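## Task

Orient the three dice so the faces pointing up total 3, with every die resting completely on the mat and lying flat. At the end the robot must have released everything and moved away; nothing may count as placed if only the robot is holding it there. The robot must not tip over or be left leaning, or the task fails.

## Robot and tools

ROBOT. A wheeled cart carrying two arms (left_arm, right_arm), a pan/tilt head with head_camera, and a camera on each wrist (left_wrist_camera, right_wrist_camera). The cart is 0.53 m wide and spans x = -0.35 to 0.07 m. Each arm rotates about a vertical pan axis at x = -0.060, y = +0.155 (left) or -0.155 m (right); its shoulder sits 0.03 m outward from that axis and 0.89 m high. Links: upper arm 0.116, forearm 0.135, hand 0.162 m. The fixed-jaw tip reaches roughly 0.44 m from its pan axis at most, and cannot go below about 0.55 m above the floor. Loose objects may occasionally get nudged by outside disturbances.

FRAMES. Base frame: origin on the floor between the drive wheels, x ahead, y to the left, z upward. The reported left_hand and right_hand are the fixed-jaw tips in this frame; a held object sits beside the tip, on the swinging-jaw side. Hand axes: z along the fingers, y from swinging jaw toward fixed jaw. Odometry frame = base frame at scene start; base_odometry counts wheel rotation only, so slip shows as motion. Heading is in -3.142 to 3.142, left positive.

execute_actions. Argument "actions": a list holding one action or none (empty returns state and images only). An action may contain "base", "joints", or both; their motions begin together. "base" holds exactly one relative command: {"translate_m": d}, a straight drive of d metres from where the base currently is (forward positive, -1.4 to 1.4), or {"rotate_rad": d}, an in-place turn of d radians (counter-clockwise from above positive, -3.2 to 3.2). No sideways motion. Base offsets count from the position in the latest reported state. "joints" is one flat dictionary for both arms and the head, keyed by joint name, each value an absolute angle in radians: head_pan_rad (-3.2 to 3.2; 0 ahead, positive left), head_tilt_rad (-0.76 to 1.45; 0 level, positive down), and for each prefix left_arm_ / right_arm_: shoulder_pan_rad (-1.919 to 1.919), shoulder_lift_rad (-1.745 to 1.745), elbow_flex_rad (-1.69 to 1.58), wrist_flex_rad (-1.658 to 1.658), wrist_roll_rad (-2.743 to 2.841), gripper_rad (0 to 1.919). Joints left unnamed may keep driving toward earlier targets without the status showing it. Unknown keys or out-of-range values reject the whole call with no motion. "cameras": list of names from head_camera, left_wrist_camera, right_wrist_camera, all; omitted/null/["all"] gives every camera, [] none. The "pictures" line lists the image order.

wait: {"seconds": 0 to 10}; commands nothing and returns state and images. zoom_image: {"camera", "region": [x0, y0, x1, y1]} in pixels of that camera's latest full image, top-left origin, at most 504 x 504. finished_scene: {"scene": n} ends scene n irreversibly after the last command is held; the result tells whether it succeeded and gives the next task. Replying with no tool call ends everything.

JOINT GEOMETRY. Pan 0 points left_arm to the left and right_arm to the right; positive pan is clockwise from above, so straight ahead is +1.571 (left) and -1.571 (right). With lift, elbow and wrist flex all 0, the upper arm leans 0.24 rad outward from vertical and forearm and fingers are horizontal; positive values bend downward, and their sum is the fingers' angle below horizontal (1.571 = pointing down, requiring the forearm no more than 0.08 rad above level). Wrist roll -1.522: jaws close across the arm plane, fixed jaw on the left looking outward; 1.619: fixed jaw on the right; 0.049: closing within the plane, fixed jaw below (level fingers) or toward the pan axis (down fingers). The hand body protrudes about 0.08 m above level fingers with fixed jaw left, below with fixed jaw right, so prefer fixed jaw left over furniture. Tip gap by gripper angle: 0 -> 0.003 m, 0.3 -> 0.026, 0.6 -> 0.049, 1 -> 0.076, 1.919 -> 0.106.

STOWED. left_arm: pan -1.75, lift 0.05, elbow 1.35, wrist_flex -1.55, roll -1.52; right_arm identical except pan 1.75. Stow in two steps (wrist flex and roll first, then the rest) when clear of loose items; a single-step stow can jam a hand on the cart. Leaving stow, do not move the wrist first. A stowed in-place turn needs 0.44 m free radius; near a desk, turning or reversing can hook the cart on the edge and tip it.

RESULTS. base_status and joint_status report each motion: "done" (for the base, wheels turned the commanded amount, slip included), "off_target" (stopped short, possibly still pushing: from load, an obstacle, or a tripped motor), "time_out" (target dropped, holds in place). "joint command not followed" plus a cause means a self-collision/arm-to-arm check blocked that arm's targets (gripper still moves); affected joints read "not_followed" and may be retried on later actions. on_its_own lists uncommanded motion. A gripper reading "off_target" is holding something; "done" means empty or barely squeezing. If a call reports a stop, later motion calls in the same reply are skipped. The robot holds its last command while you deliberate.

CAUTIONS. Loaded joints sag toward gravity; offset the next target by the observed sag. Hand positions can be off by a few cm. A joint stuck over ~0.30 rad from target for ~2 s trips its motor to 20 % torque; to clear it, once the reading is steady, command 0.2 rad from the reading on the side away from the old target (or 0.04 rad beyond a range end; a jaw uses the end). To halt a blocked joint, set its target to its reading. Gripping: squeeze by targeting up to 0.2 rad under the contact angle, no lower. Payload about 0.4 kg at full reach, 0.7 kg within 0.28 m of the pan axis. Holding loads heats shoulder motors: MOTOR HOT at 55 °C, OVER-TEMPERATURE FAULT at 70 °C stops that arm and reports "limit_stop_at_motor_heat"; resend targets after it cools. Pushing or pulling, especially pulling on things in front, can topple the robot. Never let the arms or hands collide or press on each other. Avoid drops, slips, slams and hard pushes.

Each tool is called after "Call:" in YAML: its name, and indented under it one key for each argument.

## Session

I'll start by looking at the current state of the scene.

Call:
execute_actions:
  actions: []

Scene clock: 0.00 s.
base_odometry: x=+0.000 y=+0.000 heading=+0.000 (m, m, rad; odometry frame)
base_status: not commanded
joint_positions: head_pan_rad=-0.009 head_tilt_rad=+0.023 left_arm_shoulder_pan_rad=-1.751 left_arm_shoulder_lift_rad=+0.067 left_arm_elbow_flex_rad=+1.318 left_arm_wrist_flex_rad=-1.505 left_arm_wrist_roll_rad=-1.538 left_arm_gripper_rad=+1.920 right_arm_shoulder_pan_rad=+1.748 right_arm_shoulder_lift_rad=-0.010 right_arm_elbow_flex_rad=+1.391 right_arm_wrist_flex_rad=-1.619 right_arm_wrist_roll_rad=-1.514 right_arm_gripper_rad=+1.920
joint_status: not commanded
left_hand: x=-0.3097 y=+0.1017 z=+0.8919 quat_wxyz=(-0.073, -0.661, -0.055, +0.745) (m; base frame)
right_hand: x=-0.3015 y=-0.1196 z=+0.9130 quat_wxyz=(-0.073, +0.616, -0.052, -0.783) (m; base frame)
pictures: head_camera, left_wrist_camera, right_wrist_camera
Images, in order (width x height): head_camera 644x476, left_wrist_camera 644x476, right_wrist_camera 644x476.

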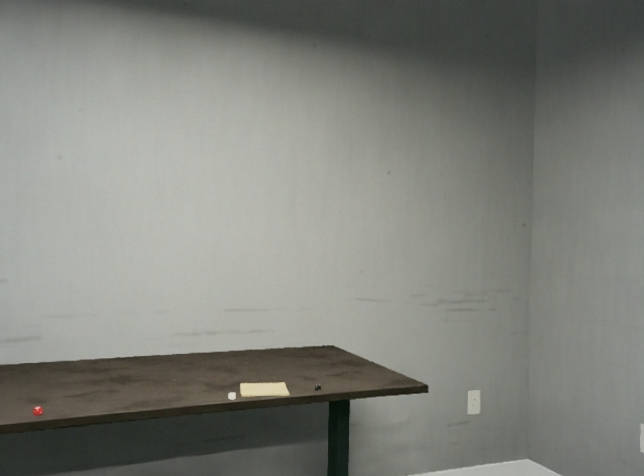

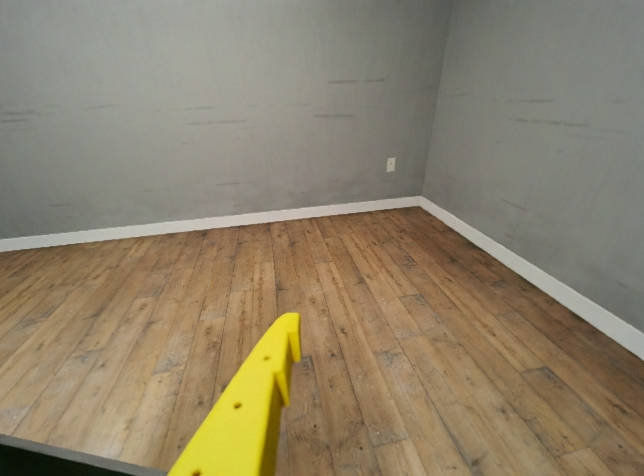

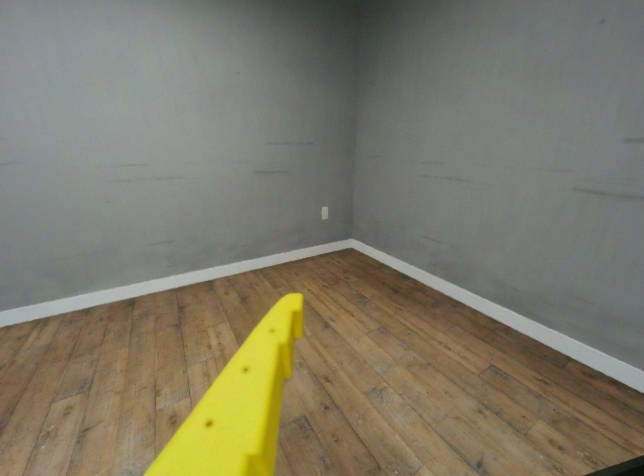

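Call:
execute_actions:
  actions:
    - {"joints": {"head_tilt_rad": 0.5}}
  cameras: ["head_camera"]

Scene clock: 3.67 s.
base_odometry: x=+0.000 y=+0.000 heading=+0.000 (m, m, rad; odometry frame)
base_status: not commanded
joint_positions: head_pan_rad=-0.009 head_tilt_rad=+0.494 left_arm_shoulder_pan_rad=-1.751 left_arm_shoulder_lift_rad=+0.067 left_arm_elbow_flex_rad=+1.318 left_arm_wrist_flex_rad=-1.505 left_arm_wrist_roll_rad=-1.538 left_arm_gripper_rad=+1.920 right_arm_shoulder_pan_rad=+1.748 right_arm_shoulder_lift_rad=-0.010 right_arm_elbow_flex_rad=+1.391 right_arm_wrist_flex_rad=-1.619 right_arm_wrist_roll_rad=-1.514 right_arm_gripper_rad=+1.920
joint_status: all done
left_hand: x=-0.3097 y=+0.1017 z=+0.8919 quat_wxyz=(-0.073, -0.661, -0.055, +0.745) (m; base frame)
right_hand: x=-0.3015 y=-0.1196 z=+0.9130 quat_wxyz=(-0.073, +0.616, -0.052, -0.783) (m; base frame)
pictures: head_camera
Images, in order (width x height): head_camera 644x476.

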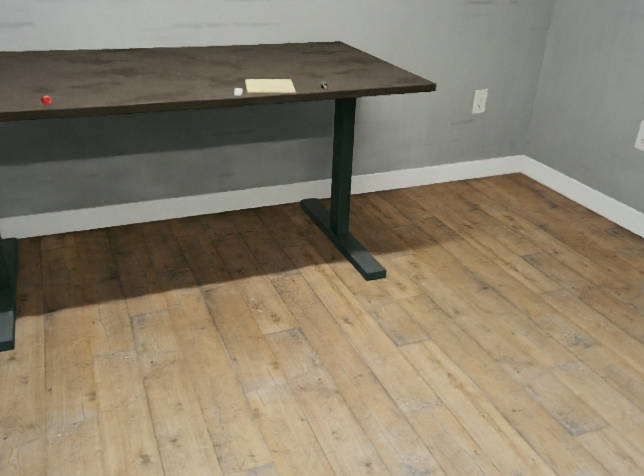

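Call:
execute_actions:
  actions:
    - {"base": {"translate_m": 0.6}, "joints": {"head_tilt_rad": 0.6}}
  cameras: ["head_camera"]

Scene clock: 41.77 s.
base_odometry: x=+0.600 y=+0.000 heading=+0.000 (m, m, rad; odometry frame)
base_status: done
joint_positions: head_pan_rad=-0.009 head_tilt_rad=+0.594 left_arm_shoulder_pan_rad=-1.751 left_arm_shoulder_lift_rad=+0.067 left_arm_elbow_flex_rad=+1.318 left_arm_wrist_flex_rad=-1.505 left_arm_wrist_roll_rad=-1.538 left_arm_gripper_rad=+1.920 right_arm_shoulder_pan_rad=+1.748 right_arm_shoulder_lift_rad=-0.010 right_arm_elbow_flex_rad=+1.391 right_arm_wrist_flex_rad=-1.619 right_arm_wrist_roll_rad=-1.514 right_arm_gripper_rad=+1.920
joint_status: all done
left_hand: x=-0.3097 y=+0.1017 z=+0.8919 quat_wxyz=(-0.073, -0.661, -0.055, +0.745) (m; base frame)
right_hand: x=-0.3015 y=-0.1196 z=+0.9130 quat_wxyz=(-0.073, +0.616, -0.052, -0.783) (m; base frame)
pictures: head_camera
Images, in order (width x height): head_camera 644x476.

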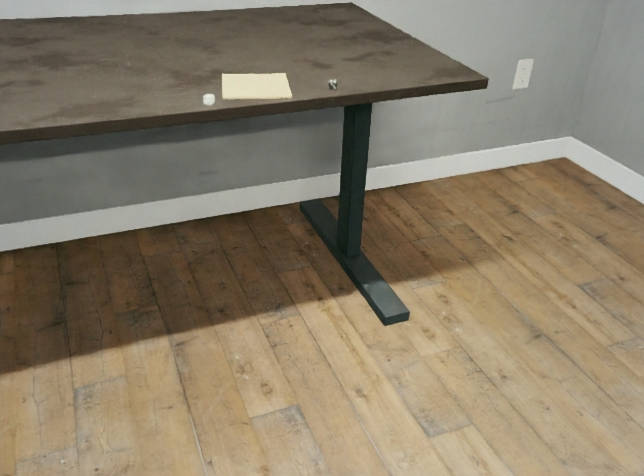

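Call:
execute_actions:
  actions:
    - {"joints": {"head_tilt_rad": 0.35}}
  cameras: ["head_camera"]

Scene clock: 48.87 s.
base_odometry: x=+0.600 y=+0.000 heading=+0.000 (m, m, rad; odometry frame)
base_status: not commanded
joint_positions: head_pan_rad=-0.009 head_tilt_rad=+0.363 left_arm_shoulder_pan_rad=-1.751 left_arm_shoulder_lift_rad=+0.067 left_arm_elbow_flex_rad=+1.318 left_arm_wrist_flex_rad=-1.505 left_arm_wrist_roll_rad=-1.538 left_arm_gripper_rad=+1.920 right_arm_shoulder_pan_rad=+1.748 right_arm_shoulder_lift_rad=-0.010 right_arm_elbow_flex_rad=+1.391 right_arm_wrist_flex_rad=-1.619 right_arm_wrist_roll_rad=-1.514 right_arm_gripper_rad=+1.920
joint_status: all done
left_hand: x=-0.3097 y=+0.1017 z=+0.8919 quat_wxyz=(-0.073, -0.661, -0.055, +0.745) (m; base frame)
right_hand: x=-0.3015 y=-0.1196 z=+0.9130 quat_wxyz=(-0.073, +0.616, -0.052, -0.783) (m; base frame)
pictures: head_camera
Images, in order (width x height): head_camera 644x476.

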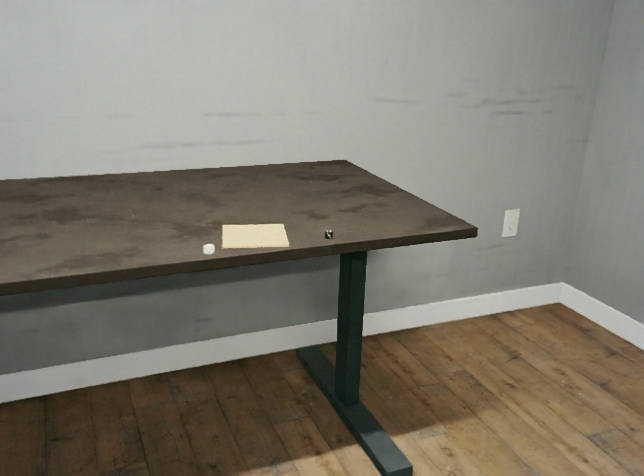

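Call:
execute_actions:
  actions:
    - {"base": {"translate_m": 0.55}, "joints": {"head_tilt_rad": 0.75}}
  cameras: ["head_camera"]

Scene clock: 106.70 s.
base_odometry: x=+1.150 y=+0.000 heading=+0.000 (m, m, rad; odometry frame)
base_status: done
joint_positions: head_pan_rad=-0.009 head_tilt_rad=+0.745 left_arm_shoulder_pan_rad=-1.751 left_arm_shoulder_lift_rad=+0.067 left_arm_elbow_flex_rad=+1.318 left_arm_wrist_flex_rad=-1.505 left_arm_wrist_roll_rad=-1.538 left_arm_gripper_rad=+1.920 right_arm_shoulder_pan_rad=+1.748 right_arm_shoulder_lift_rad=-0.010 right_arm_elbow_flex_rad=+1.391 right_arm_wrist_flex_rad=-1.619 right_arm_wrist_roll_rad=-1.514 right_arm_gripper_rad=+1.920
joint_status: all done
left_hand: x=-0.3097 y=+0.1017 z=+0.8919 quat_wxyz=(-0.073, -0.661, -0.055, +0.745) (m; base frame)
right_hand: x=-0.3015 y=-0.1196 z=+0.9130 quat_wxyz=(-0.073, +0.616, -0.052, -0.783) (m; base frame)
pictures: head_camera
Images, in order (width x height): head_camera 644x476.

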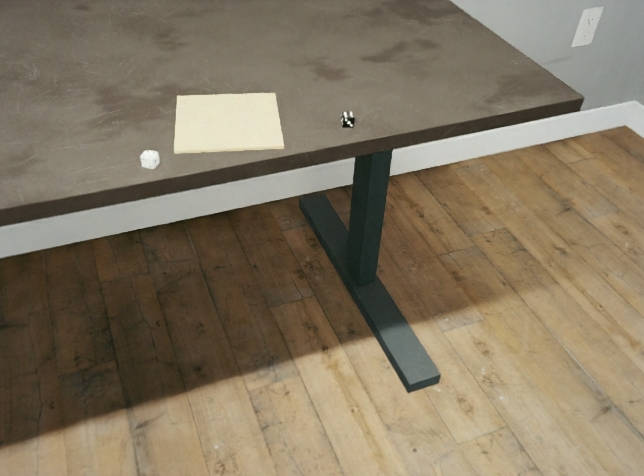

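Call:
execute_actions:
  actions:
    - {"base": {"translate_m": 0.25}, "joints": {"head_tilt_rad": 1.0}}
  cameras: ["head_camera"]

Scene clock: 122.07 s.
base_odometry: x=+1.400 y=+0.001 heading=+0.001 (m, m, rad; odometry frame)
base_status: done
joint_positions: head_pan_rad=-0.009 head_tilt_rad=+0.995 left_arm_shoulder_pan_rad=-1.751 left_arm_shoulder_lift_rad=+0.067 left_arm_elbow_flex_rad=+1.318 left_arm_wrist_flex_rad=-1.505 left_arm_wrist_roll_rad=-1.538 left_arm_gripper_rad=+1.920 right_arm_shoulder_pan_rad=+1.748 right_arm_shoulder_lift_rad=-0.010 right_arm_elbow_flex_rad=+1.391 right_arm_wrist_flex_rad=-1.619 right_arm_wrist_roll_rad=-1.514 right_arm_gripper_rad=+1.920
joint_status: all done
left_hand: x=-0.3097 y=+0.1017 z=+0.8919 quat_wxyz=(-0.073, -0.661, -0.055, +0.745) (m; base frame)
right_hand: x=-0.3015 y=-0.1196 z=+0.9130 quat_wxyz=(-0.073, +0.616, -0.052, -0.783) (m; base frame)
pictures: head_camera
Images, in order (width x height): head_camera 644x476.

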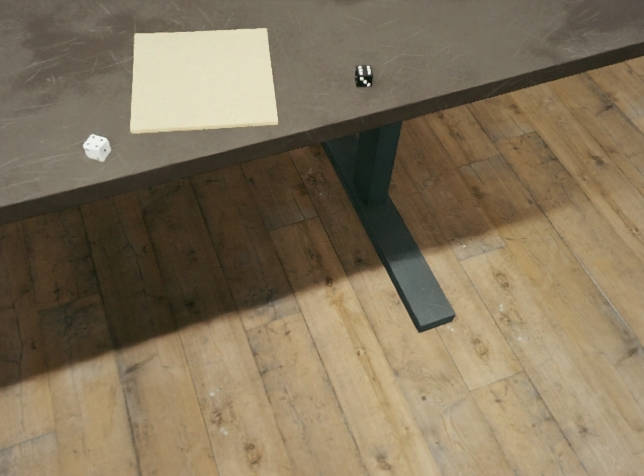

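Call:
execute_actions:
  actions:
    - {"base": {"translate_m": 0.12}, "joints": {"head_tilt_rad": 1.3}}
  cameras: ["head_camera"]

Scene clock: 140.27 s.
base_odometry: x=+1.520 y=+0.001 heading=+0.001 (m, m, rad; odometry frame)
base_status: done
joint_positions: head_pan_rad=-0.009 head_tilt_rad=+1.295 left_arm_shoulder_pan_rad=-1.751 left_arm_shoulder_lift_rad=+0.067 left_arm_elbow_flex_rad=+1.318 left_arm_wrist_flex_rad=-1.505 left_arm_wrist_roll_rad=-1.538 left_arm_gripper_rad=+1.920 right_arm_shoulder_pan_rad=+1.748 right_arm_shoulder_lift_rad=-0.010 right_arm_elbow_flex_rad=+1.391 right_arm_wrist_flex_rad=-1.619 right_arm_wrist_roll_rad=-1.514 right_arm_gripper_rad=+1.920
joint_status: all done
left_hand: x=-0.3097 y=+0.1017 z=+0.8919 quat_wxyz=(-0.073, -0.661, -0.055, +0.745) (m; base frame)
right_hand: x=-0.3015 y=-0.1196 z=+0.9130 quat_wxyz=(-0.073, +0.616, -0.052, -0.783) (m; base frame)
pictures: head_camera
Images, in order (width x height): head_camera 644x476.

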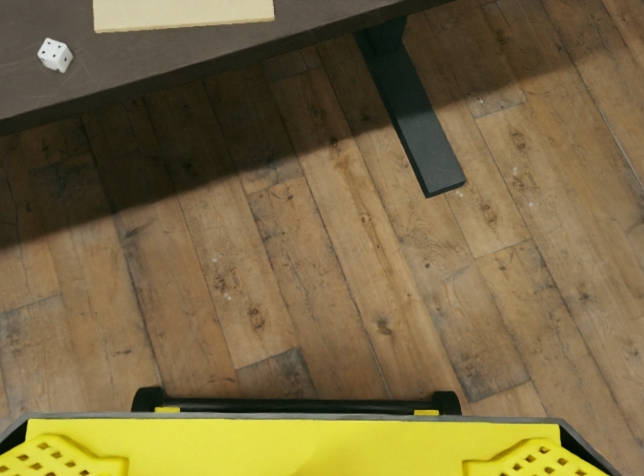

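Call:
execute_actions:
  actions:
    - {"base": {"translate_m": 0.07}}
  cameras: ["head_camera"]

Scene clock: 146.50 s.
base_odometry: x=+1.590 y=+0.001 heading=+0.001 (m, m, rad; odometry frame)
base_status: done
joint_positions: head_pan_rad=-0.009 head_tilt_rad=+1.295 left_arm_shoulder_pan_rad=-1.751 left_arm_shoulder_lift_rad=+0.067 left_arm_elbow_flex_rad=+1.318 left_arm_wrist_flex_rad=-1.505 left_arm_wrist_roll_rad=-1.538 left_arm_gripper_rad=+1.920 right_arm_shoulder_pan_rad=+1.748 right_arm_shoulder_lift_rad=-0.010 right_arm_elbow_flex_rad=+1.391 right_arm_wrist_flex_rad=-1.619 right_arm_wrist_roll_rad=-1.514 right_arm_gripper_rad=+1.920
joint_status: not commanded
left_hand: x=-0.3097 y=+0.1017 z=+0.8919 quat_wxyz=(-0.073, -0.661, -0.055, +0.745) (m; base frame)
right_hand: x=-0.3015 y=-0.1196 z=+0.9130 quat_wxyz=(-0.073, +0.616, -0.052, -0.783) (m; base frame)
pictures: head_camera
Images, in order (width x height): head_camera 644x476.

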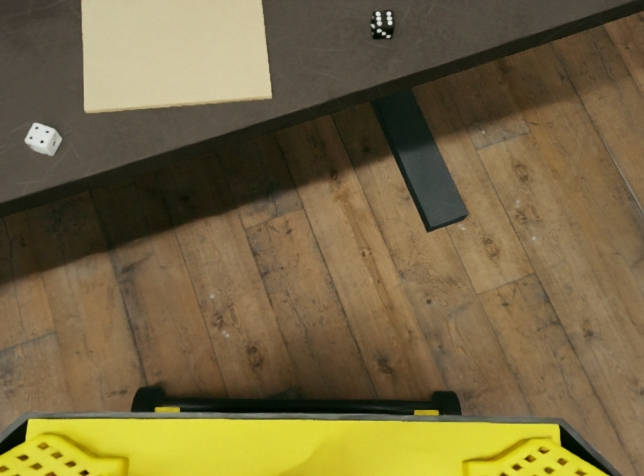

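Call:
zoom_image:
  camera: "head_camera"
  region: [320, 0, 450, 70]

Call:
zoom_image:
  camera: "head_camera"
  region: [0, 100, 100, 180]

Region (320, 0, 450, 70) of head_camera's 644x476 image, scaled by 3.877; it fills the top 271 rows of this view, and the rest is white.

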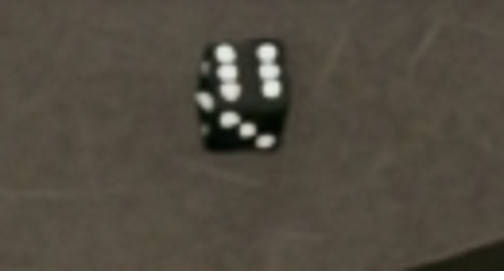

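Region (0, 100, 100, 180) of head_camera's 644x476 image, scaled by 5.040; it fills the top 403 rows of this view, and the rest is white.

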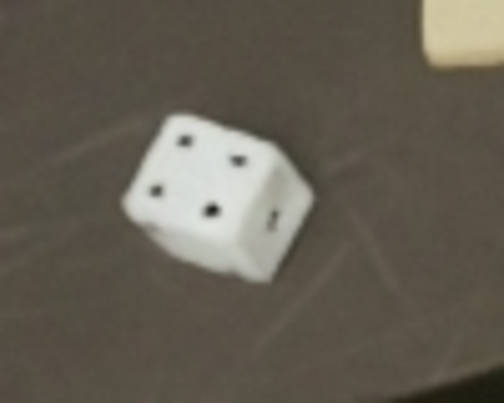

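Call:
execute_actions:
  actions:
    - {"base": {"rotate_rad": -1.304}, "joints": {"head_pan_rad": 1.3, "head_tilt_rad": 1.1}}
  cameras: ["head_camera"]

Scene clock: 163.83 s.
base_odometry: x=+1.590 y=-0.001 heading=-1.291 (m, m, rad; odometry frame)
base_status: done
joint_positions: head_pan_rad=+1.291 head_tilt_rad=+1.115 left_arm_shoulder_pan_rad=-1.751 left_arm_shoulder_lift_rad=+0.067 left_arm_elbow_flex_rad=+1.320 left_arm_wrist_flex_rad=-1.505 left_arm_wrist_roll_rad=-1.538 left_arm_gripper_rad=+1.920 right_arm_shoulder_pan_rad=+1.748 right_arm_shoulder_lift_rad=-0.010 right_arm_elbow_flex_rad=+1.391 right_arm_wrist_flex_rad=-1.619 right_arm_wrist_roll_rad=-1.514 right_arm_gripper_rad=+1.920
joint_status: all done
left_hand: x=-0.3096 y=+0.1017 z=+0.8916 quat_wxyz=(-0.073, -0.662, -0.055, +0.744) (m; base frame)
right_hand: x=-0.3015 y=-0.1196 z=+0.9130 quat_wxyz=(-0.073, +0.616, -0.052, -0.783) (m; base frame)
pictures: head_camera
Images, in order (width x height): head_camera 644x476.

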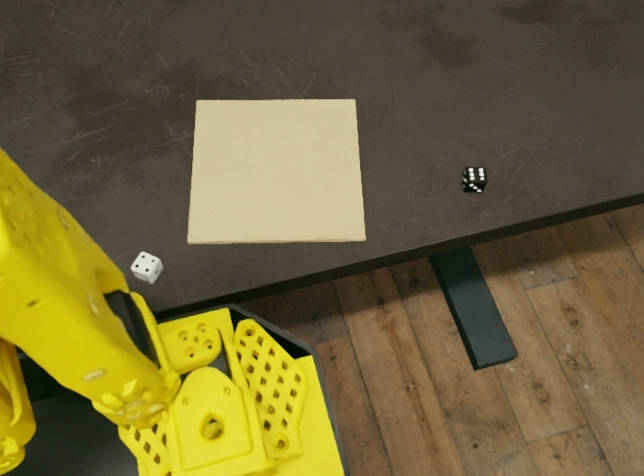

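Call:
execute_actions:
  actions:
    - {"joints": {"head_pan_rad": 1.571, "head_tilt_rad": 1.2}}
  cameras: ["head_camera"]

Scene clock: 167.73 s.
base_odometry: x=+1.590 y=-0.001 heading=-1.291 (m, m, rad; odometry frame)
base_status: not commanded
joint_positions: head_pan_rad=+1.561 head_tilt_rad=+1.195 left_arm_shoulder_pan_rad=-1.751 left_arm_shoulder_lift_rad=+0.067 left_arm_elbow_flex_rad=+1.320 left_arm_wrist_flex_rad=-1.505 left_arm_wrist_roll_rad=-1.538 left_arm_gripper_rad=+1.920 right_arm_shoulder_pan_rad=+1.748 right_arm_shoulder_lift_rad=-0.010 right_arm_elbow_flex_rad=+1.391 right_arm_wrist_flex_rad=-1.619 right_arm_wrist_roll_rad=-1.514 right_arm_gripper_rad=+1.920
joint_status: all done
left_hand: x=-0.3096 y=+0.1017 z=+0.8916 quat_wxyz=(-0.073, -0.662, -0.055, +0.744) (m; base frame)
right_hand: x=-0.3015 y=-0.1196 z=+0.9130 quat_wxyz=(-0.073, +0.616, -0.052, -0.783) (m; base frame)
pictures: head_camera
Images, in order (width x height): head_camera 644x476.

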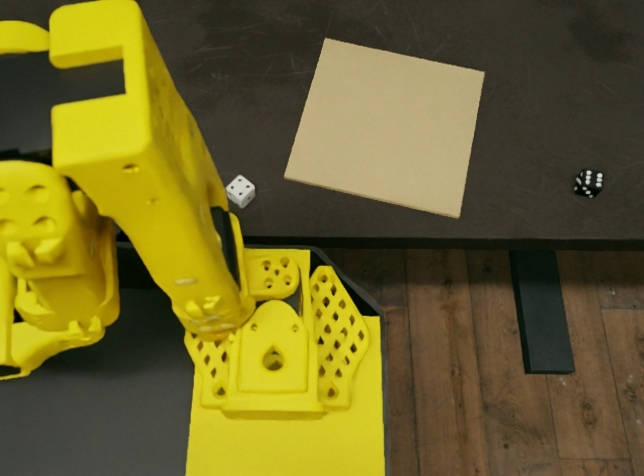

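Call:
execute_actions:
  actions:
    - {"joints": {"left_arm_shoulder_pan_rad": -0.5, "left_arm_shoulder_lift_rad": 0.3, "left_arm_elbow_flex_rad": 0.6}}
  cameras: ["head_camera", "left_wrist_camera"]

Scene clock: 176.43 s.
base_odometry: x=+1.590 y=-0.001 heading=-1.291 (m, m, rad; odometry frame)
base_status: not commanded
joint_positions: head_pan_rad=+1.561 head_tilt_rad=+1.195 left_arm_shoulder_pan_rad=-0.510 left_arm_shoulder_lift_rad=+0.309 left_arm_elbow_flex_rad=+0.633 left_arm_wrist_flex_rad=-1.505 left_arm_wrist_roll_rad=-1.538 left_arm_gripper_rad=+1.920 right_arm_shoulder_pan_rad=+1.748 right_arm_shoulder_lift_rad=-0.010 right_arm_elbow_flex_rad=+1.391 right_arm_wrist_flex_rad=-1.619 right_arm_wrist_roll_rad=-1.514 right_arm_gripper_rad=+1.920
joint_status: all done
left_hand: x=-0.2184 y=+0.4224 z=+0.9723 quat_wxyz=(+0.437, -0.414, +0.247, +0.759) (m; base frame)
right_hand: x=-0.3015 y=-0.1196 z=+0.9130 quat_wxyz=(-0.073, +0.616, -0.052, -0.783) (m; base frame)
pictures: head_camera, left_wrist_camera
Images, in order (width x height): head_camera 644x476, left_wrist_camera 644x476.

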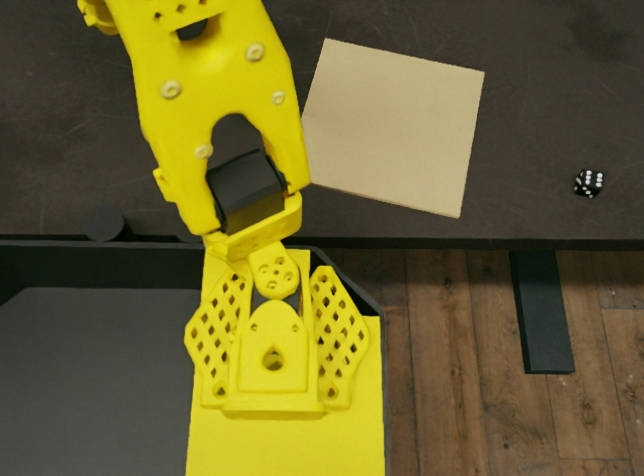

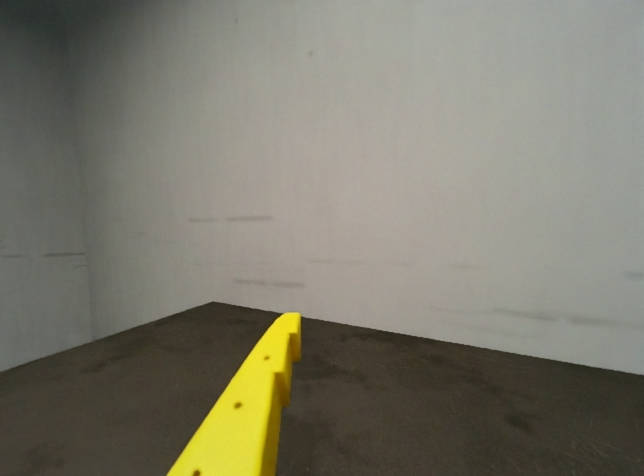

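Call:
execute_actions:
  actions:
    - {"joints": {"left_arm_shoulder_lift_rad": 0.4, "left_arm_elbow_flex_rad": 0.0, "left_arm_wrist_flex_rad": 1.17}}
  cameras: ["head_camera", "left_wrist_camera"]

Scene clock: 183.93 s.
base_odometry: x=+1.590 y=-0.001 heading=-1.291 (m, m, rad; odometry frame)
base_status: not commanded
joint_positions: head_pan_rad=+1.561 head_tilt_rad=+1.195 left_arm_shoulder_pan_rad=-0.510 left_arm_shoulder_lift_rad=+0.417 left_arm_elbow_flex_rad=+0.034 left_arm_wrist_flex_rad=+1.162 left_arm_wrist_roll_rad=-1.538 left_arm_gripper_rad=+1.920 right_arm_shoulder_pan_rad=+1.748 right_arm_shoulder_lift_rad=-0.010 right_arm_elbow_flex_rad=+1.391 right_arm_wrist_flex_rad=-1.619 right_arm_wrist_roll_rad=-1.514 right_arm_gripper_rad=+1.920
joint_status: all done
left_hand: x=-0.1733 y=+0.3418 z=+0.7711 quat_wxyz=(-0.011, -0.858, +0.512, -0.018) (m; base frame)
right_hand: x=-0.3015 y=-0.1196 z=+0.9130 quat_wxyz=(-0.073, +0.616, -0.052, -0.783) (m; base frame)
pictures: head_camera, left_wrist_camera
Images, in order (width x height): head_camera 644x476, left_wrist_camera 644x476.

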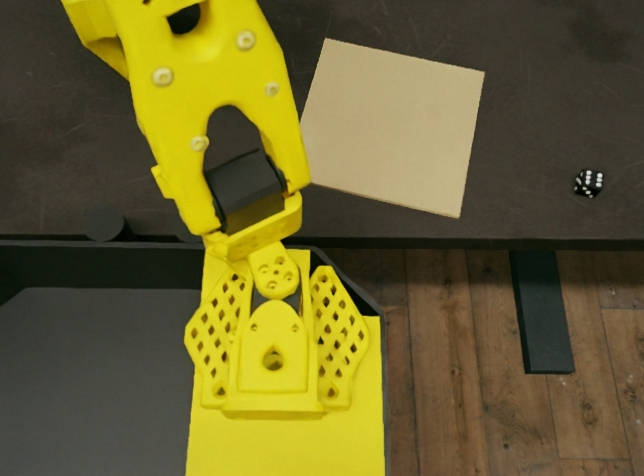

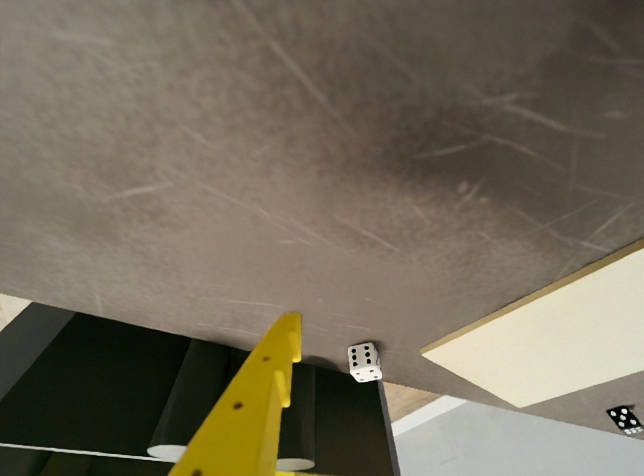

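Call:
zoom_image:
  camera: "left_wrist_camera"
  region: [320, 320, 420, 400]

Region (320, 320, 420, 400) of left_wrist_camera's 644x476 image, scaled by 5.040; it fills the top 403 rows of this view, and the rest is white.

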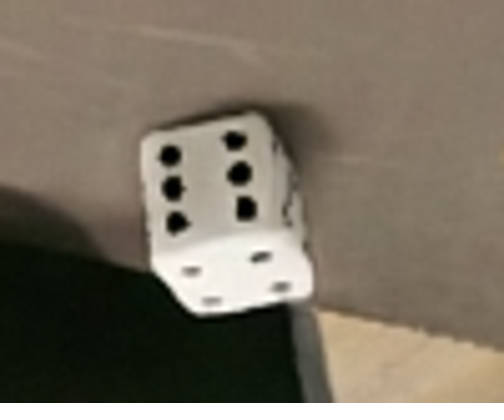

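Call:
execute_actions:
  actions:
    - {"joints": {"left_arm_wrist_roll_rad": 1.619, "left_arm_gripper_rad": 0.7}}
  cameras: ["left_wrist_camera"]

Scene clock: 216.83 s.
base_odometry: x=+1.590 y=-0.001 heading=-1.291 (m, m, rad; odometry frame)
base_status: not commanded
joint_positions: head_pan_rad=+1.561 head_tilt_rad=+1.195 left_arm_shoulder_pan_rad=-0.510 left_arm_shoulder_lift_rad=+0.417 left_arm_elbow_flex_rad=+0.033 left_arm_wrist_flex_rad=+1.162 left_arm_wrist_roll_rad=+1.610 left_arm_gripper_rad=+0.708 right_arm_shoulder_pan_rad=+1.748 right_arm_shoulder_lift_rad=-0.010 right_arm_elbow_flex_rad=+1.391 right_arm_wrist_flex_rad=-1.619 right_arm_wrist_roll_rad=-1.514 right_arm_gripper_rad=+1.920
joint_status: all done
left_hand: x=-0.1598 y=+0.3500 z=+0.7713 quat_wxyz=(-0.018, -0.510, -0.860, +0.010) (m; base frame)
right_hand: x=-0.3015 y=-0.1196 z=+0.9130 quat_wxyz=(-0.073, +0.616, -0.052, -0.783) (m; base frame)
pictures: left_wrist_camera
Images, in order (width x height): left_wrist_camera 644x476.

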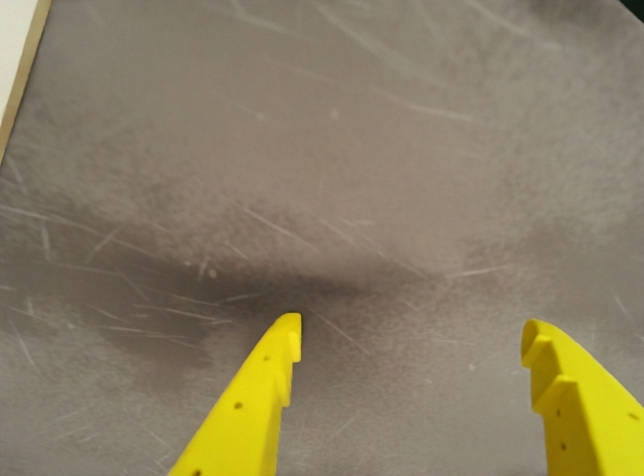

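Call:
execute_actions:
  actions:
    - {"joints": {"head_pan_rad": 1.85, "head_tilt_rad": 1.25}}
  cameras: ["head_camera"]

Scene clock: 226.77 s.
base_odometry: x=+1.590 y=-0.001 heading=-1.291 (m, m, rad; odometry frame)
base_status: not commanded
joint_positions: head_pan_rad=+1.840 head_tilt_rad=+1.245 left_arm_shoulder_pan_rad=-0.510 left_arm_shoulder_lift_rad=+0.417 left_arm_elbow_flex_rad=+0.033 left_arm_wrist_flex_rad=+1.162 left_arm_wrist_roll_rad=+1.610 left_arm_gripper_rad=+0.708 right_arm_shoulder_pan_rad=+1.748 right_arm_shoulder_lift_rad=-0.010 right_arm_elbow_flex_rad=+1.391 right_arm_wrist_flex_rad=-1.619 right_arm_wrist_roll_rad=-1.514 right_arm_gripper_rad=+1.920
joint_status: all done
left_hand: x=-0.1598 y=+0.3500 z=+0.7713 quat_wxyz=(-0.018, -0.510, -0.860, +0.010) (m; base frame)
right_hand: x=-0.3015 y=-0.1196 z=+0.9130 quat_wxyz=(-0.073, +0.616, -0.052, -0.783) (m; base frame)
pictures: head_camera
Images, in order (width x height): head_camera 644x476.

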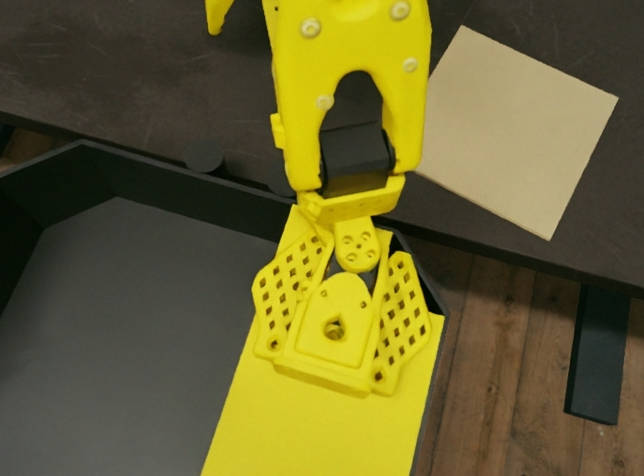

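Call:
execute_actions:
  actions:
    - {"joints": {"left_arm_shoulder_pan_rad": -1.2, "head_pan_rad": 1.7, "head_tilt_rad": 1.15}}
  cameras: ["head_camera"]

Scene clock: 241.33 s.
base_odometry: x=+1.590 y=-0.001 heading=-1.291 (m, m, rad; odometry frame)
base_status: not commanded
joint_positions: head_pan_rad=+1.710 head_tilt_rad=+1.165 left_arm_shoulder_pan_rad=-1.179 left_arm_shoulder_lift_rad=+0.417 left_arm_elbow_flex_rad=+0.021 left_arm_wrist_flex_rad=+1.162 left_arm_wrist_roll_rad=+1.610 left_arm_gripper_rad=+0.706 right_arm_shoulder_pan_rad=+1.748 right_arm_shoulder_lift_rad=-0.010 right_arm_elbow_flex_rad=+1.391 right_arm_wrist_flex_rad=-1.619 right_arm_wrist_roll_rad=-1.514 right_arm_gripper_rad=+1.920
joint_status: left_arm_shoulder_pan_rad off_target (ended at -1.180, target -1.200); the others done
left_hand: x=-0.2616 y=+0.2471 z=+0.7727 quat_wxyz=(-0.014, -0.199, -0.980, +0.003) (m; base frame)
right_hand: x=-0.3015 y=-0.1196 z=+0.9130 quat_wxyz=(-0.073, +0.616, -0.052, -0.783) (m; base frame)
pictures: head_camera
Images, in order (width x height): head_camera 644x476.

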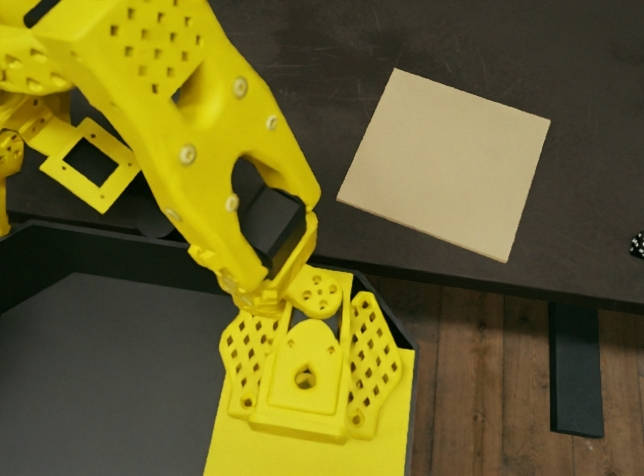

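Call:
execute_actions:
  actions:
    - {"joints": {"left_arm_shoulder_pan_rad": 0.6}}
  cameras: ["head_camera"]

Scene clock: 245.27 s.
base_odometry: x=+1.590 y=-0.001 heading=-1.291 (m, m, rad; odometry frame)
base_status: not commanded
joint_positions: head_pan_rad=+1.710 head_tilt_rad=+1.165 left_arm_shoulder_pan_rad=+0.590 left_arm_shoulder_lift_rad=+0.417 left_arm_elbow_flex_rad=+0.021 left_arm_wrist_flex_rad=+1.162 left_arm_wrist_roll_rad=+1.610 left_arm_gripper_rad=+0.706 right_arm_shoulder_pan_rad=+1.748 right_arm_shoulder_lift_rad=-0.010 right_arm_elbow_flex_rad=+1.391 right_arm_wrist_flex_rad=-1.619 right_arm_wrist_roll_rad=-1.514 right_arm_gripper_rad=+1.920
joint_status: all done
left_hand: x=+0.0700 y=+0.3346 z=+0.7727 quat_wxyz=(-0.007, -0.884, -0.467, +0.013) (m; base frame)
right_hand: x=-0.3015 y=-0.1196 z=+0.9130 quat_wxyz=(-0.073, +0.616, -0.052, -0.783) (m; base frame)
pictures: head_camera
Images, in order (width x height): head_camera 644x476.

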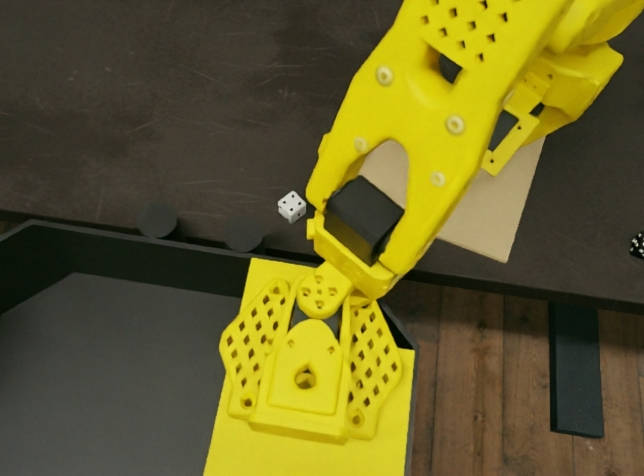

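Call:
execute_actions:
  actions:
    - {"joints": {"left_arm_shoulder_pan_rad": -0.5, "left_arm_wrist_flex_rad": 1.45}}
  cameras: ["left_wrist_camera"]

Scene clock: 258.43 s.
base_odometry: x=+1.590 y=-0.001 heading=-1.291 (m, m, rad; odometry frame)
base_status: not commanded
joint_positions: head_pan_rad=+1.710 head_tilt_rad=+1.165 left_arm_shoulder_pan_rad=-0.490 left_arm_shoulder_lift_rad=+0.417 left_arm_elbow_flex_rad=+0.021 left_arm_wrist_flex_rad=+1.440 left_arm_wrist_roll_rad=+1.610 left_arm_gripper_rad=+0.706 right_arm_shoulder_pan_rad=+1.748 right_arm_shoulder_lift_rad=-0.010 right_arm_elbow_flex_rad=+1.391 right_arm_wrist_flex_rad=-1.619 right_arm_wrist_roll_rad=-1.514 right_arm_gripper_rad=+1.920
joint_status: all done
left_hand: x=-0.1365 y=+0.3156 z=+0.7801 quat_wxyz=(-0.131, -0.512, -0.845, +0.078) (m; base frame)
right_hand: x=-0.3015 y=-0.1196 z=+0.9130 quat_wxyz=(-0.073, +0.616, -0.052, -0.783) (m; base frame)
pictures: left_wrist_camera
Images, in order (width x height): left_wrist_camera 644x476.

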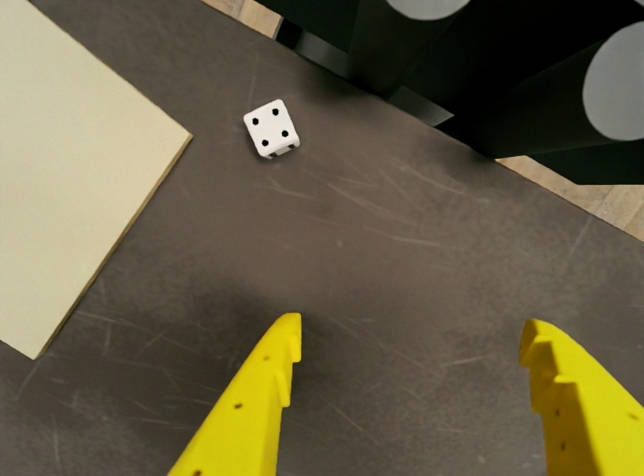

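Call:
execute_actions:
  actions:
    - {"joints": {"left_arm_shoulder_lift_rad": 0.0, "left_arm_elbow_flex_rad": 0.71, "left_arm_wrist_flex_rad": 0.86}}
  cameras: ["left_wrist_camera"]

Scene clock: 266.47 s.
base_odometry: x=+1.590 y=-0.001 heading=-1.291 (m, m, rad; odometry frame)
base_status: not commanded
joint_positions: head_pan_rad=+1.710 head_tilt_rad=+1.165 left_arm_shoulder_pan_rad=-0.490 left_arm_shoulder_lift_rad=+0.030 left_arm_elbow_flex_rad=+0.709 left_arm_wrist_flex_rad=+0.866 left_arm_wrist_roll_rad=+1.610 left_arm_gripper_rad=+0.706 right_arm_shoulder_pan_rad=+1.748 right_arm_shoulder_lift_rad=-0.010 right_arm_elbow_flex_rad=+1.391 right_arm_wrist_flex_rad=-1.619 right_arm_wrist_roll_rad=-1.514 right_arm_gripper_rad=+1.920
joint_status: all done
left_hand: x=-0.1279 y=+0.2995 z=+0.7582 quat_wxyz=(-0.015, -0.518, -0.855, +0.009) (m; base frame)
right_hand: x=-0.3015 y=-0.1196 z=+0.9130 quat_wxyz=(-0.073, +0.616, -0.052, -0.783) (m; base frame)
pictures: left_wrist_camera
Images, in order (width x height): left_wrist_camera 644x476.

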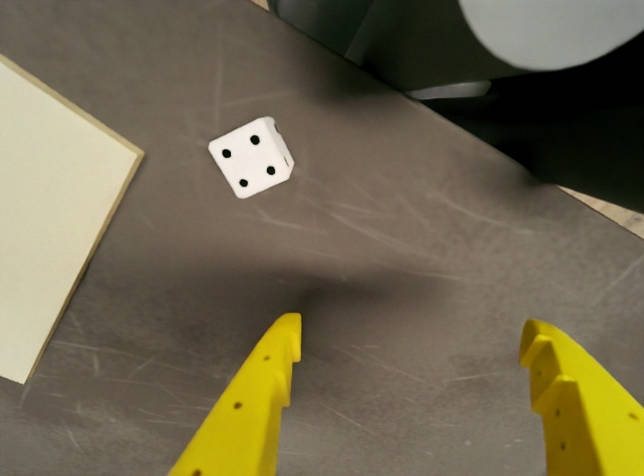

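Call:
execute_actions:
  actions:
    - {"joints": {"left_arm_shoulder_lift_rad": 0.14, "left_arm_elbow_flex_rad": 0.73, "left_arm_wrist_flex_rad": 0.68}}
  cameras: ["left_wrist_camera"]

Scene clock: 278.13 s.
base_odometry: x=+1.590 y=-0.001 heading=-1.291 (m, m, rad; odometry frame)
base_status: not commanded
joint_positions: head_pan_rad=+1.710 head_tilt_rad=+1.165 left_arm_shoulder_pan_rad=-0.490 left_arm_shoulder_lift_rad=+0.144 left_arm_elbow_flex_rad=+0.729 left_arm_wrist_flex_rad=+0.687 left_arm_wrist_roll_rad=+1.610 left_arm_gripper_rad=+0.706 right_arm_shoulder_pan_rad=+1.748 right_arm_shoulder_lift_rad=-0.010 right_arm_elbow_flex_rad=+1.391 right_arm_wrist_flex_rad=-1.619 right_arm_wrist_roll_rad=-1.514 right_arm_gripper_rad=+1.920
joint_status: all done
left_hand: x=-0.1314 y=+0.3060 z=+0.7409 quat_wxyz=(+0.005, -0.518, -0.855, -0.003) (m; base frame)
right_hand: x=-0.3015 y=-0.1196 z=+0.9130 quat_wxyz=(-0.073, +0.616, -0.052, -0.783) (m; base frame)
pictures: left_wrist_camera
Images, in order (width x height): left_wrist_camera 644x476.

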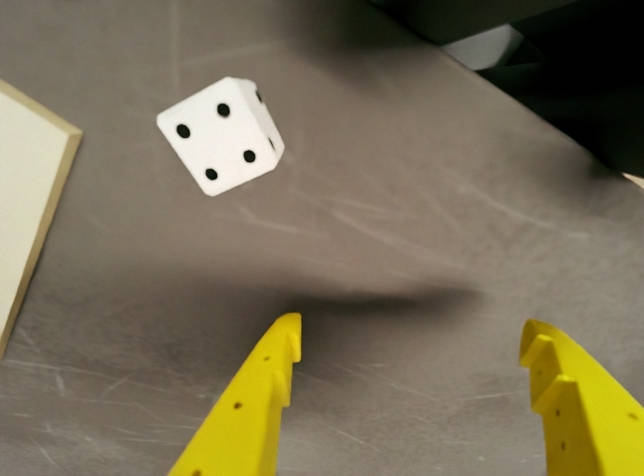

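Call:
execute_actions:
  actions:
    - {"joints": {"left_arm_shoulder_pan_rad": -0.33, "left_arm_shoulder_lift_rad": -0.1, "left_arm_elbow_flex_rad": 0.9, "left_arm_wrist_flex_rad": 0.77, "left_arm_wrist_roll_rad": 2.2}}
  cameras: ["left_wrist_camera"]

Scene clock: 297.23 s.
base_odometry: x=+1.590 y=-0.001 heading=-1.291 (m, m, rad; odometry frame)
base_status: not commanded
joint_positions: head_pan_rad=+1.710 head_tilt_rad=+1.165 left_arm_shoulder_pan_rad=-0.340 left_arm_shoulder_lift_rad=-0.074 left_arm_elbow_flex_rad=+0.900 left_arm_wrist_flex_rad=+0.762 left_arm_wrist_roll_rad=+2.192 left_arm_gripper_rad=+0.706 right_arm_shoulder_pan_rad=+1.748 right_arm_shoulder_lift_rad=-0.010 right_arm_elbow_flex_rad=+1.391 right_arm_wrist_flex_rad=-1.619 right_arm_wrist_roll_rad=-1.514 right_arm_gripper_rad=+1.920
joint_status: all done
left_hand: x=-0.1027 y=+0.2960 z=+0.7521 quat_wxyz=(-0.005, -0.324, -0.946, +0.006) (m; base frame)
right_hand: x=-0.3015 y=-0.1196 z=+0.9130 quat_wxyz=(-0.073, +0.616, -0.052, -0.783) (m; base frame)
pictures: left_wrist_camera
Images, in order (width x height): left_wrist_camera 644x476.

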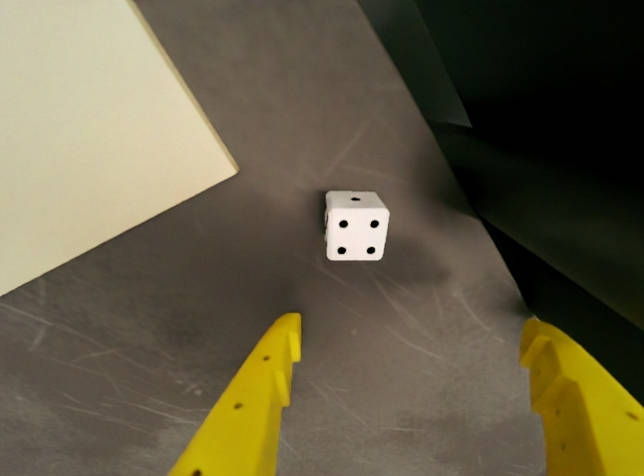

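Call:
execute_actions:
  actions:
    - {"joints": {"left_arm_shoulder_pan_rad": -0.21, "left_arm_shoulder_lift_rad": -0.16, "left_arm_elbow_flex_rad": 0.977, "left_arm_wrist_flex_rad": 0.734, "left_arm_wrist_roll_rad": 2.32}}
  cameras: ["left_wrist_camera"]

Scene clock: 312.53 s.
base_odometry: x=+1.590 y=-0.001 heading=-1.291 (m, m, rad; odometry frame)
base_status: not commanded
joint_positions: head_pan_rad=+1.710 head_tilt_rad=+1.165 left_arm_shoulder_pan_rad=-0.220 left_arm_shoulder_lift_rad=-0.135 left_arm_elbow_flex_rad=+0.976 left_arm_wrist_flex_rad=+0.740 left_arm_wrist_roll_rad=+2.313 left_arm_gripper_rad=+0.706 right_arm_shoulder_pan_rad=+1.748 right_arm_shoulder_lift_rad=-0.010 right_arm_elbow_flex_rad=+1.391 right_arm_wrist_flex_rad=-1.619 right_arm_wrist_roll_rad=-1.514 right_arm_gripper_rad=+1.920
joint_status: all done
left_hand: x=-0.0847 y=+0.2933 z=+0.7517 quat_wxyz=(-0.003, -0.323, -0.946, +0.004) (m; base frame)
right_hand: x=-0.3015 y=-0.1196 z=+0.9130 quat_wxyz=(-0.073, +0.616, -0.052, -0.783) (m; base frame)
pictures: left_wrist_camera
Images, in order (width x height): left_wrist_camera 644x476.

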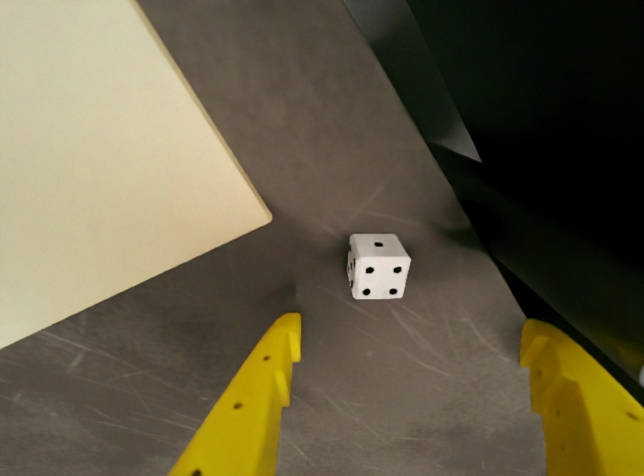

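Call:
execute_actions:
  actions:
    - {"joints": {"left_arm_shoulder_pan_rad": -0.13, "left_arm_shoulder_lift_rad": -0.165, "left_arm_elbow_flex_rad": 1.045, "left_arm_wrist_flex_rad": 0.666, "left_arm_wrist_roll_rad": 2.4}}
  cameras: ["left_wrist_camera"]

Scene clock: 317.87 s.
base_odometry: x=+1.590 y=-0.001 heading=-1.291 (m, m, rad; odometry frame)
base_status: not commanded
joint_positions: head_pan_rad=+1.710 head_tilt_rad=+1.165 left_arm_shoulder_pan_rad=-0.139 left_arm_shoulder_lift_rad=-0.142 left_arm_elbow_flex_rad=+1.045 left_arm_wrist_flex_rad=+0.671 left_arm_wrist_roll_rad=+2.391 left_arm_gripper_rad=+0.706 right_arm_shoulder_pan_rad=+1.748 right_arm_shoulder_lift_rad=-0.010 right_arm_elbow_flex_rad=+1.391 right_arm_wrist_flex_rad=-1.619 right_arm_wrist_roll_rad=-1.514 right_arm_gripper_rad=+1.920
joint_status: all done
left_hand: x=-0.0730 y=+0.2893 z=+0.7461 quat_wxyz=(-0.001, -0.324, -0.946, +0.002) (m; base frame)
right_hand: x=-0.3015 y=-0.1196 z=+0.9130 quat_wxyz=(-0.073, +0.616, -0.052, -0.783) (m; base frame)
pictures: left_wrist_camera
Images, in order (width x height): left_wrist_camera 644x476.

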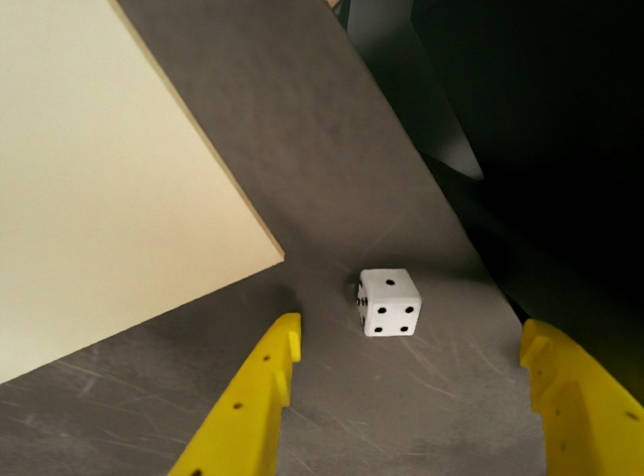

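Call:
execute_actions:
  actions:
    - {"joints": {"left_arm_shoulder_lift_rad": 0.035, "left_arm_elbow_flex_rad": 1.045, "left_arm_wrist_flex_rad": 0.467}}
  cameras: ["left_wrist_camera"]

Scene clock: 323.73 s.
base_odometry: x=+1.590 y=-0.001 heading=-1.291 (m, m, rad; odometry frame)
base_status: not commanded
joint_positions: head_pan_rad=+1.710 head_tilt_rad=+1.165 left_arm_shoulder_pan_rad=-0.139 left_arm_shoulder_lift_rad=+0.036 left_arm_elbow_flex_rad=+1.045 left_arm_wrist_flex_rad=+0.473 left_arm_wrist_roll_rad=+2.391 left_arm_gripper_rad=+0.706 right_arm_shoulder_pan_rad=+1.748 right_arm_shoulder_lift_rad=-0.010 right_arm_elbow_flex_rad=+1.391 right_arm_wrist_flex_rad=-1.619 right_arm_wrist_roll_rad=-1.514 right_arm_gripper_rad=+1.920
joint_status: all done
left_hand: x=-0.0735 y=+0.2931 z=+0.7284 quat_wxyz=(+0.004, -0.324, -0.946, -0.007) (m; base frame)
right_hand: x=-0.3015 y=-0.1196 z=+0.9130 quat_wxyz=(-0.073, +0.616, -0.052, -0.783) (m; base frame)
pictures: left_wrist_camera
Images, in order (width x height): left_wrist_camera 644x476.

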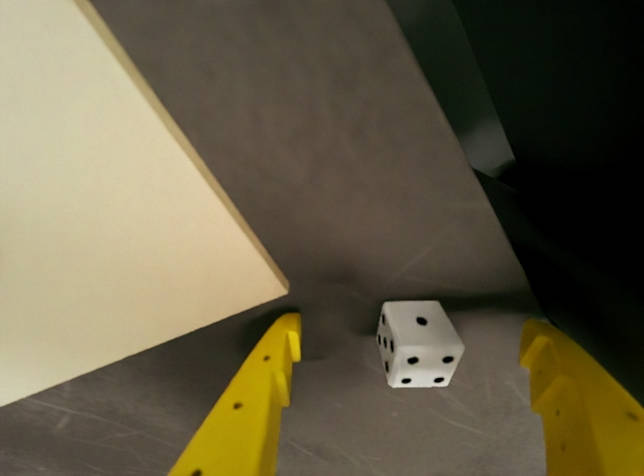

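Call:
execute_actions:
  actions:
    - {"joints": {"left_arm_shoulder_lift_rad": 0.15, "left_arm_elbow_flex_rad": 1.033, "left_arm_wrist_flex_rad": 0.378}}
  cameras: ["left_wrist_camera"]

Scene clock: 328.60 s.
base_odometry: x=+1.590 y=-0.001 heading=-1.294 (m, m, rad; odometry frame)
base_status: not commanded
joint_positions: head_pan_rad=+1.710 head_tilt_rad=+1.165 left_arm_shoulder_pan_rad=-0.133 left_arm_shoulder_lift_rad=+0.078 left_arm_elbow_flex_rad=+1.045 left_arm_wrist_flex_rad=+0.438 left_arm_wrist_roll_rad=+2.391 left_arm_gripper_rad=+0.706 right_arm_shoulder_pan_rad=+1.748 right_arm_shoulder_lift_rad=-0.010 right_arm_elbow_flex_rad=+1.391 right_arm_wrist_flex_rad=-1.619 right_arm_wrist_roll_rad=-1.514 right_arm_gripper_rad=+1.920
joint_status: left_arm_wrist_flex_rad off_target (ended at +0.438, target +0.378); the others done
left_hand: x=-0.0725 y=+0.2919 z=+0.7242 quat_wxyz=(+0.002, -0.327, -0.945, -0.004) (m; base frame)
right_hand: x=-0.3015 y=-0.1196 z=+0.9130 quat_wxyz=(-0.073, +0.616, -0.052, -0.783) (m; base frame)
pictures: left_wrist_camera
Images, in order (width x height): left_wrist_camera 644x476.

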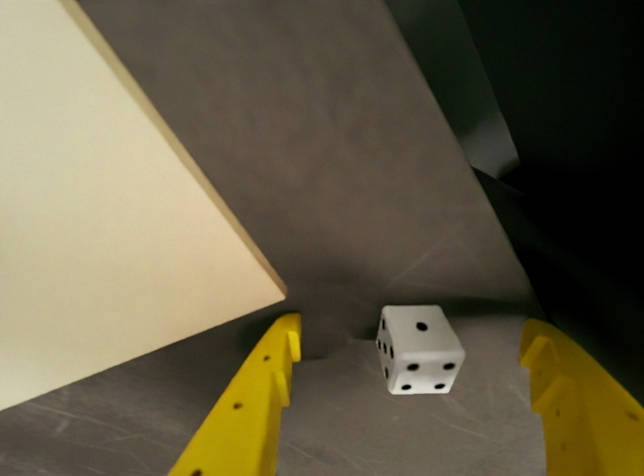

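Call:
execute_actions:
  actions:
    - {"joints": {"left_arm_shoulder_lift_rad": 0.07, "left_arm_elbow_flex_rad": 1.045, "left_arm_wrist_flex_rad": 0.44, "left_arm_gripper_rad": 0.03}}
  cameras: ["left_wrist_camera"]

Scene clock: 333.27 s.
base_odometry: x=+1.590 y=-0.001 heading=-1.294 (m, m, rad; odometry frame)
base_status: not commanded
joint_positions: head_pan_rad=+1.710 head_tilt_rad=+1.165 left_arm_shoulder_pan_rad=-0.133 left_arm_shoulder_lift_rad=+0.066 left_arm_elbow_flex_rad=+1.047 left_arm_wrist_flex_rad=+0.460 left_arm_wrist_roll_rad=+2.393 left_arm_gripper_rad=+0.175 right_arm_shoulder_pan_rad=+1.748 right_arm_shoulder_lift_rad=-0.010 right_arm_elbow_flex_rad=+1.391 right_arm_wrist_flex_rad=-1.619 right_arm_wrist_roll_rad=-1.514 right_arm_gripper_rad=+1.920
joint_status: left_arm_gripper_rad off_target (ended at +0.175, target +0.030); the others done
left_hand: x=-0.0723 y=+0.2901 z=+0.7253 quat_wxyz=(+0.000, -0.327, -0.945, +0.001) (m; base frame)
right_hand: x=-0.3015 y=-0.1196 z=+0.9130 quat_wxyz=(-0.073, +0.616, -0.052, -0.783) (m; base frame)
pictures: left_wrist_camera
Images, in order (width x height): left_wrist_camera 644x476.

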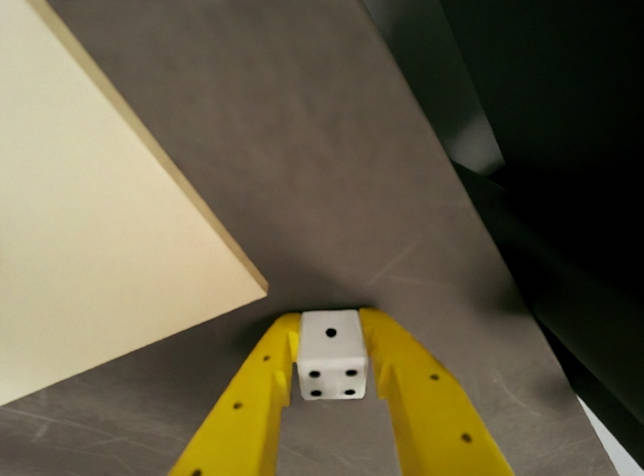

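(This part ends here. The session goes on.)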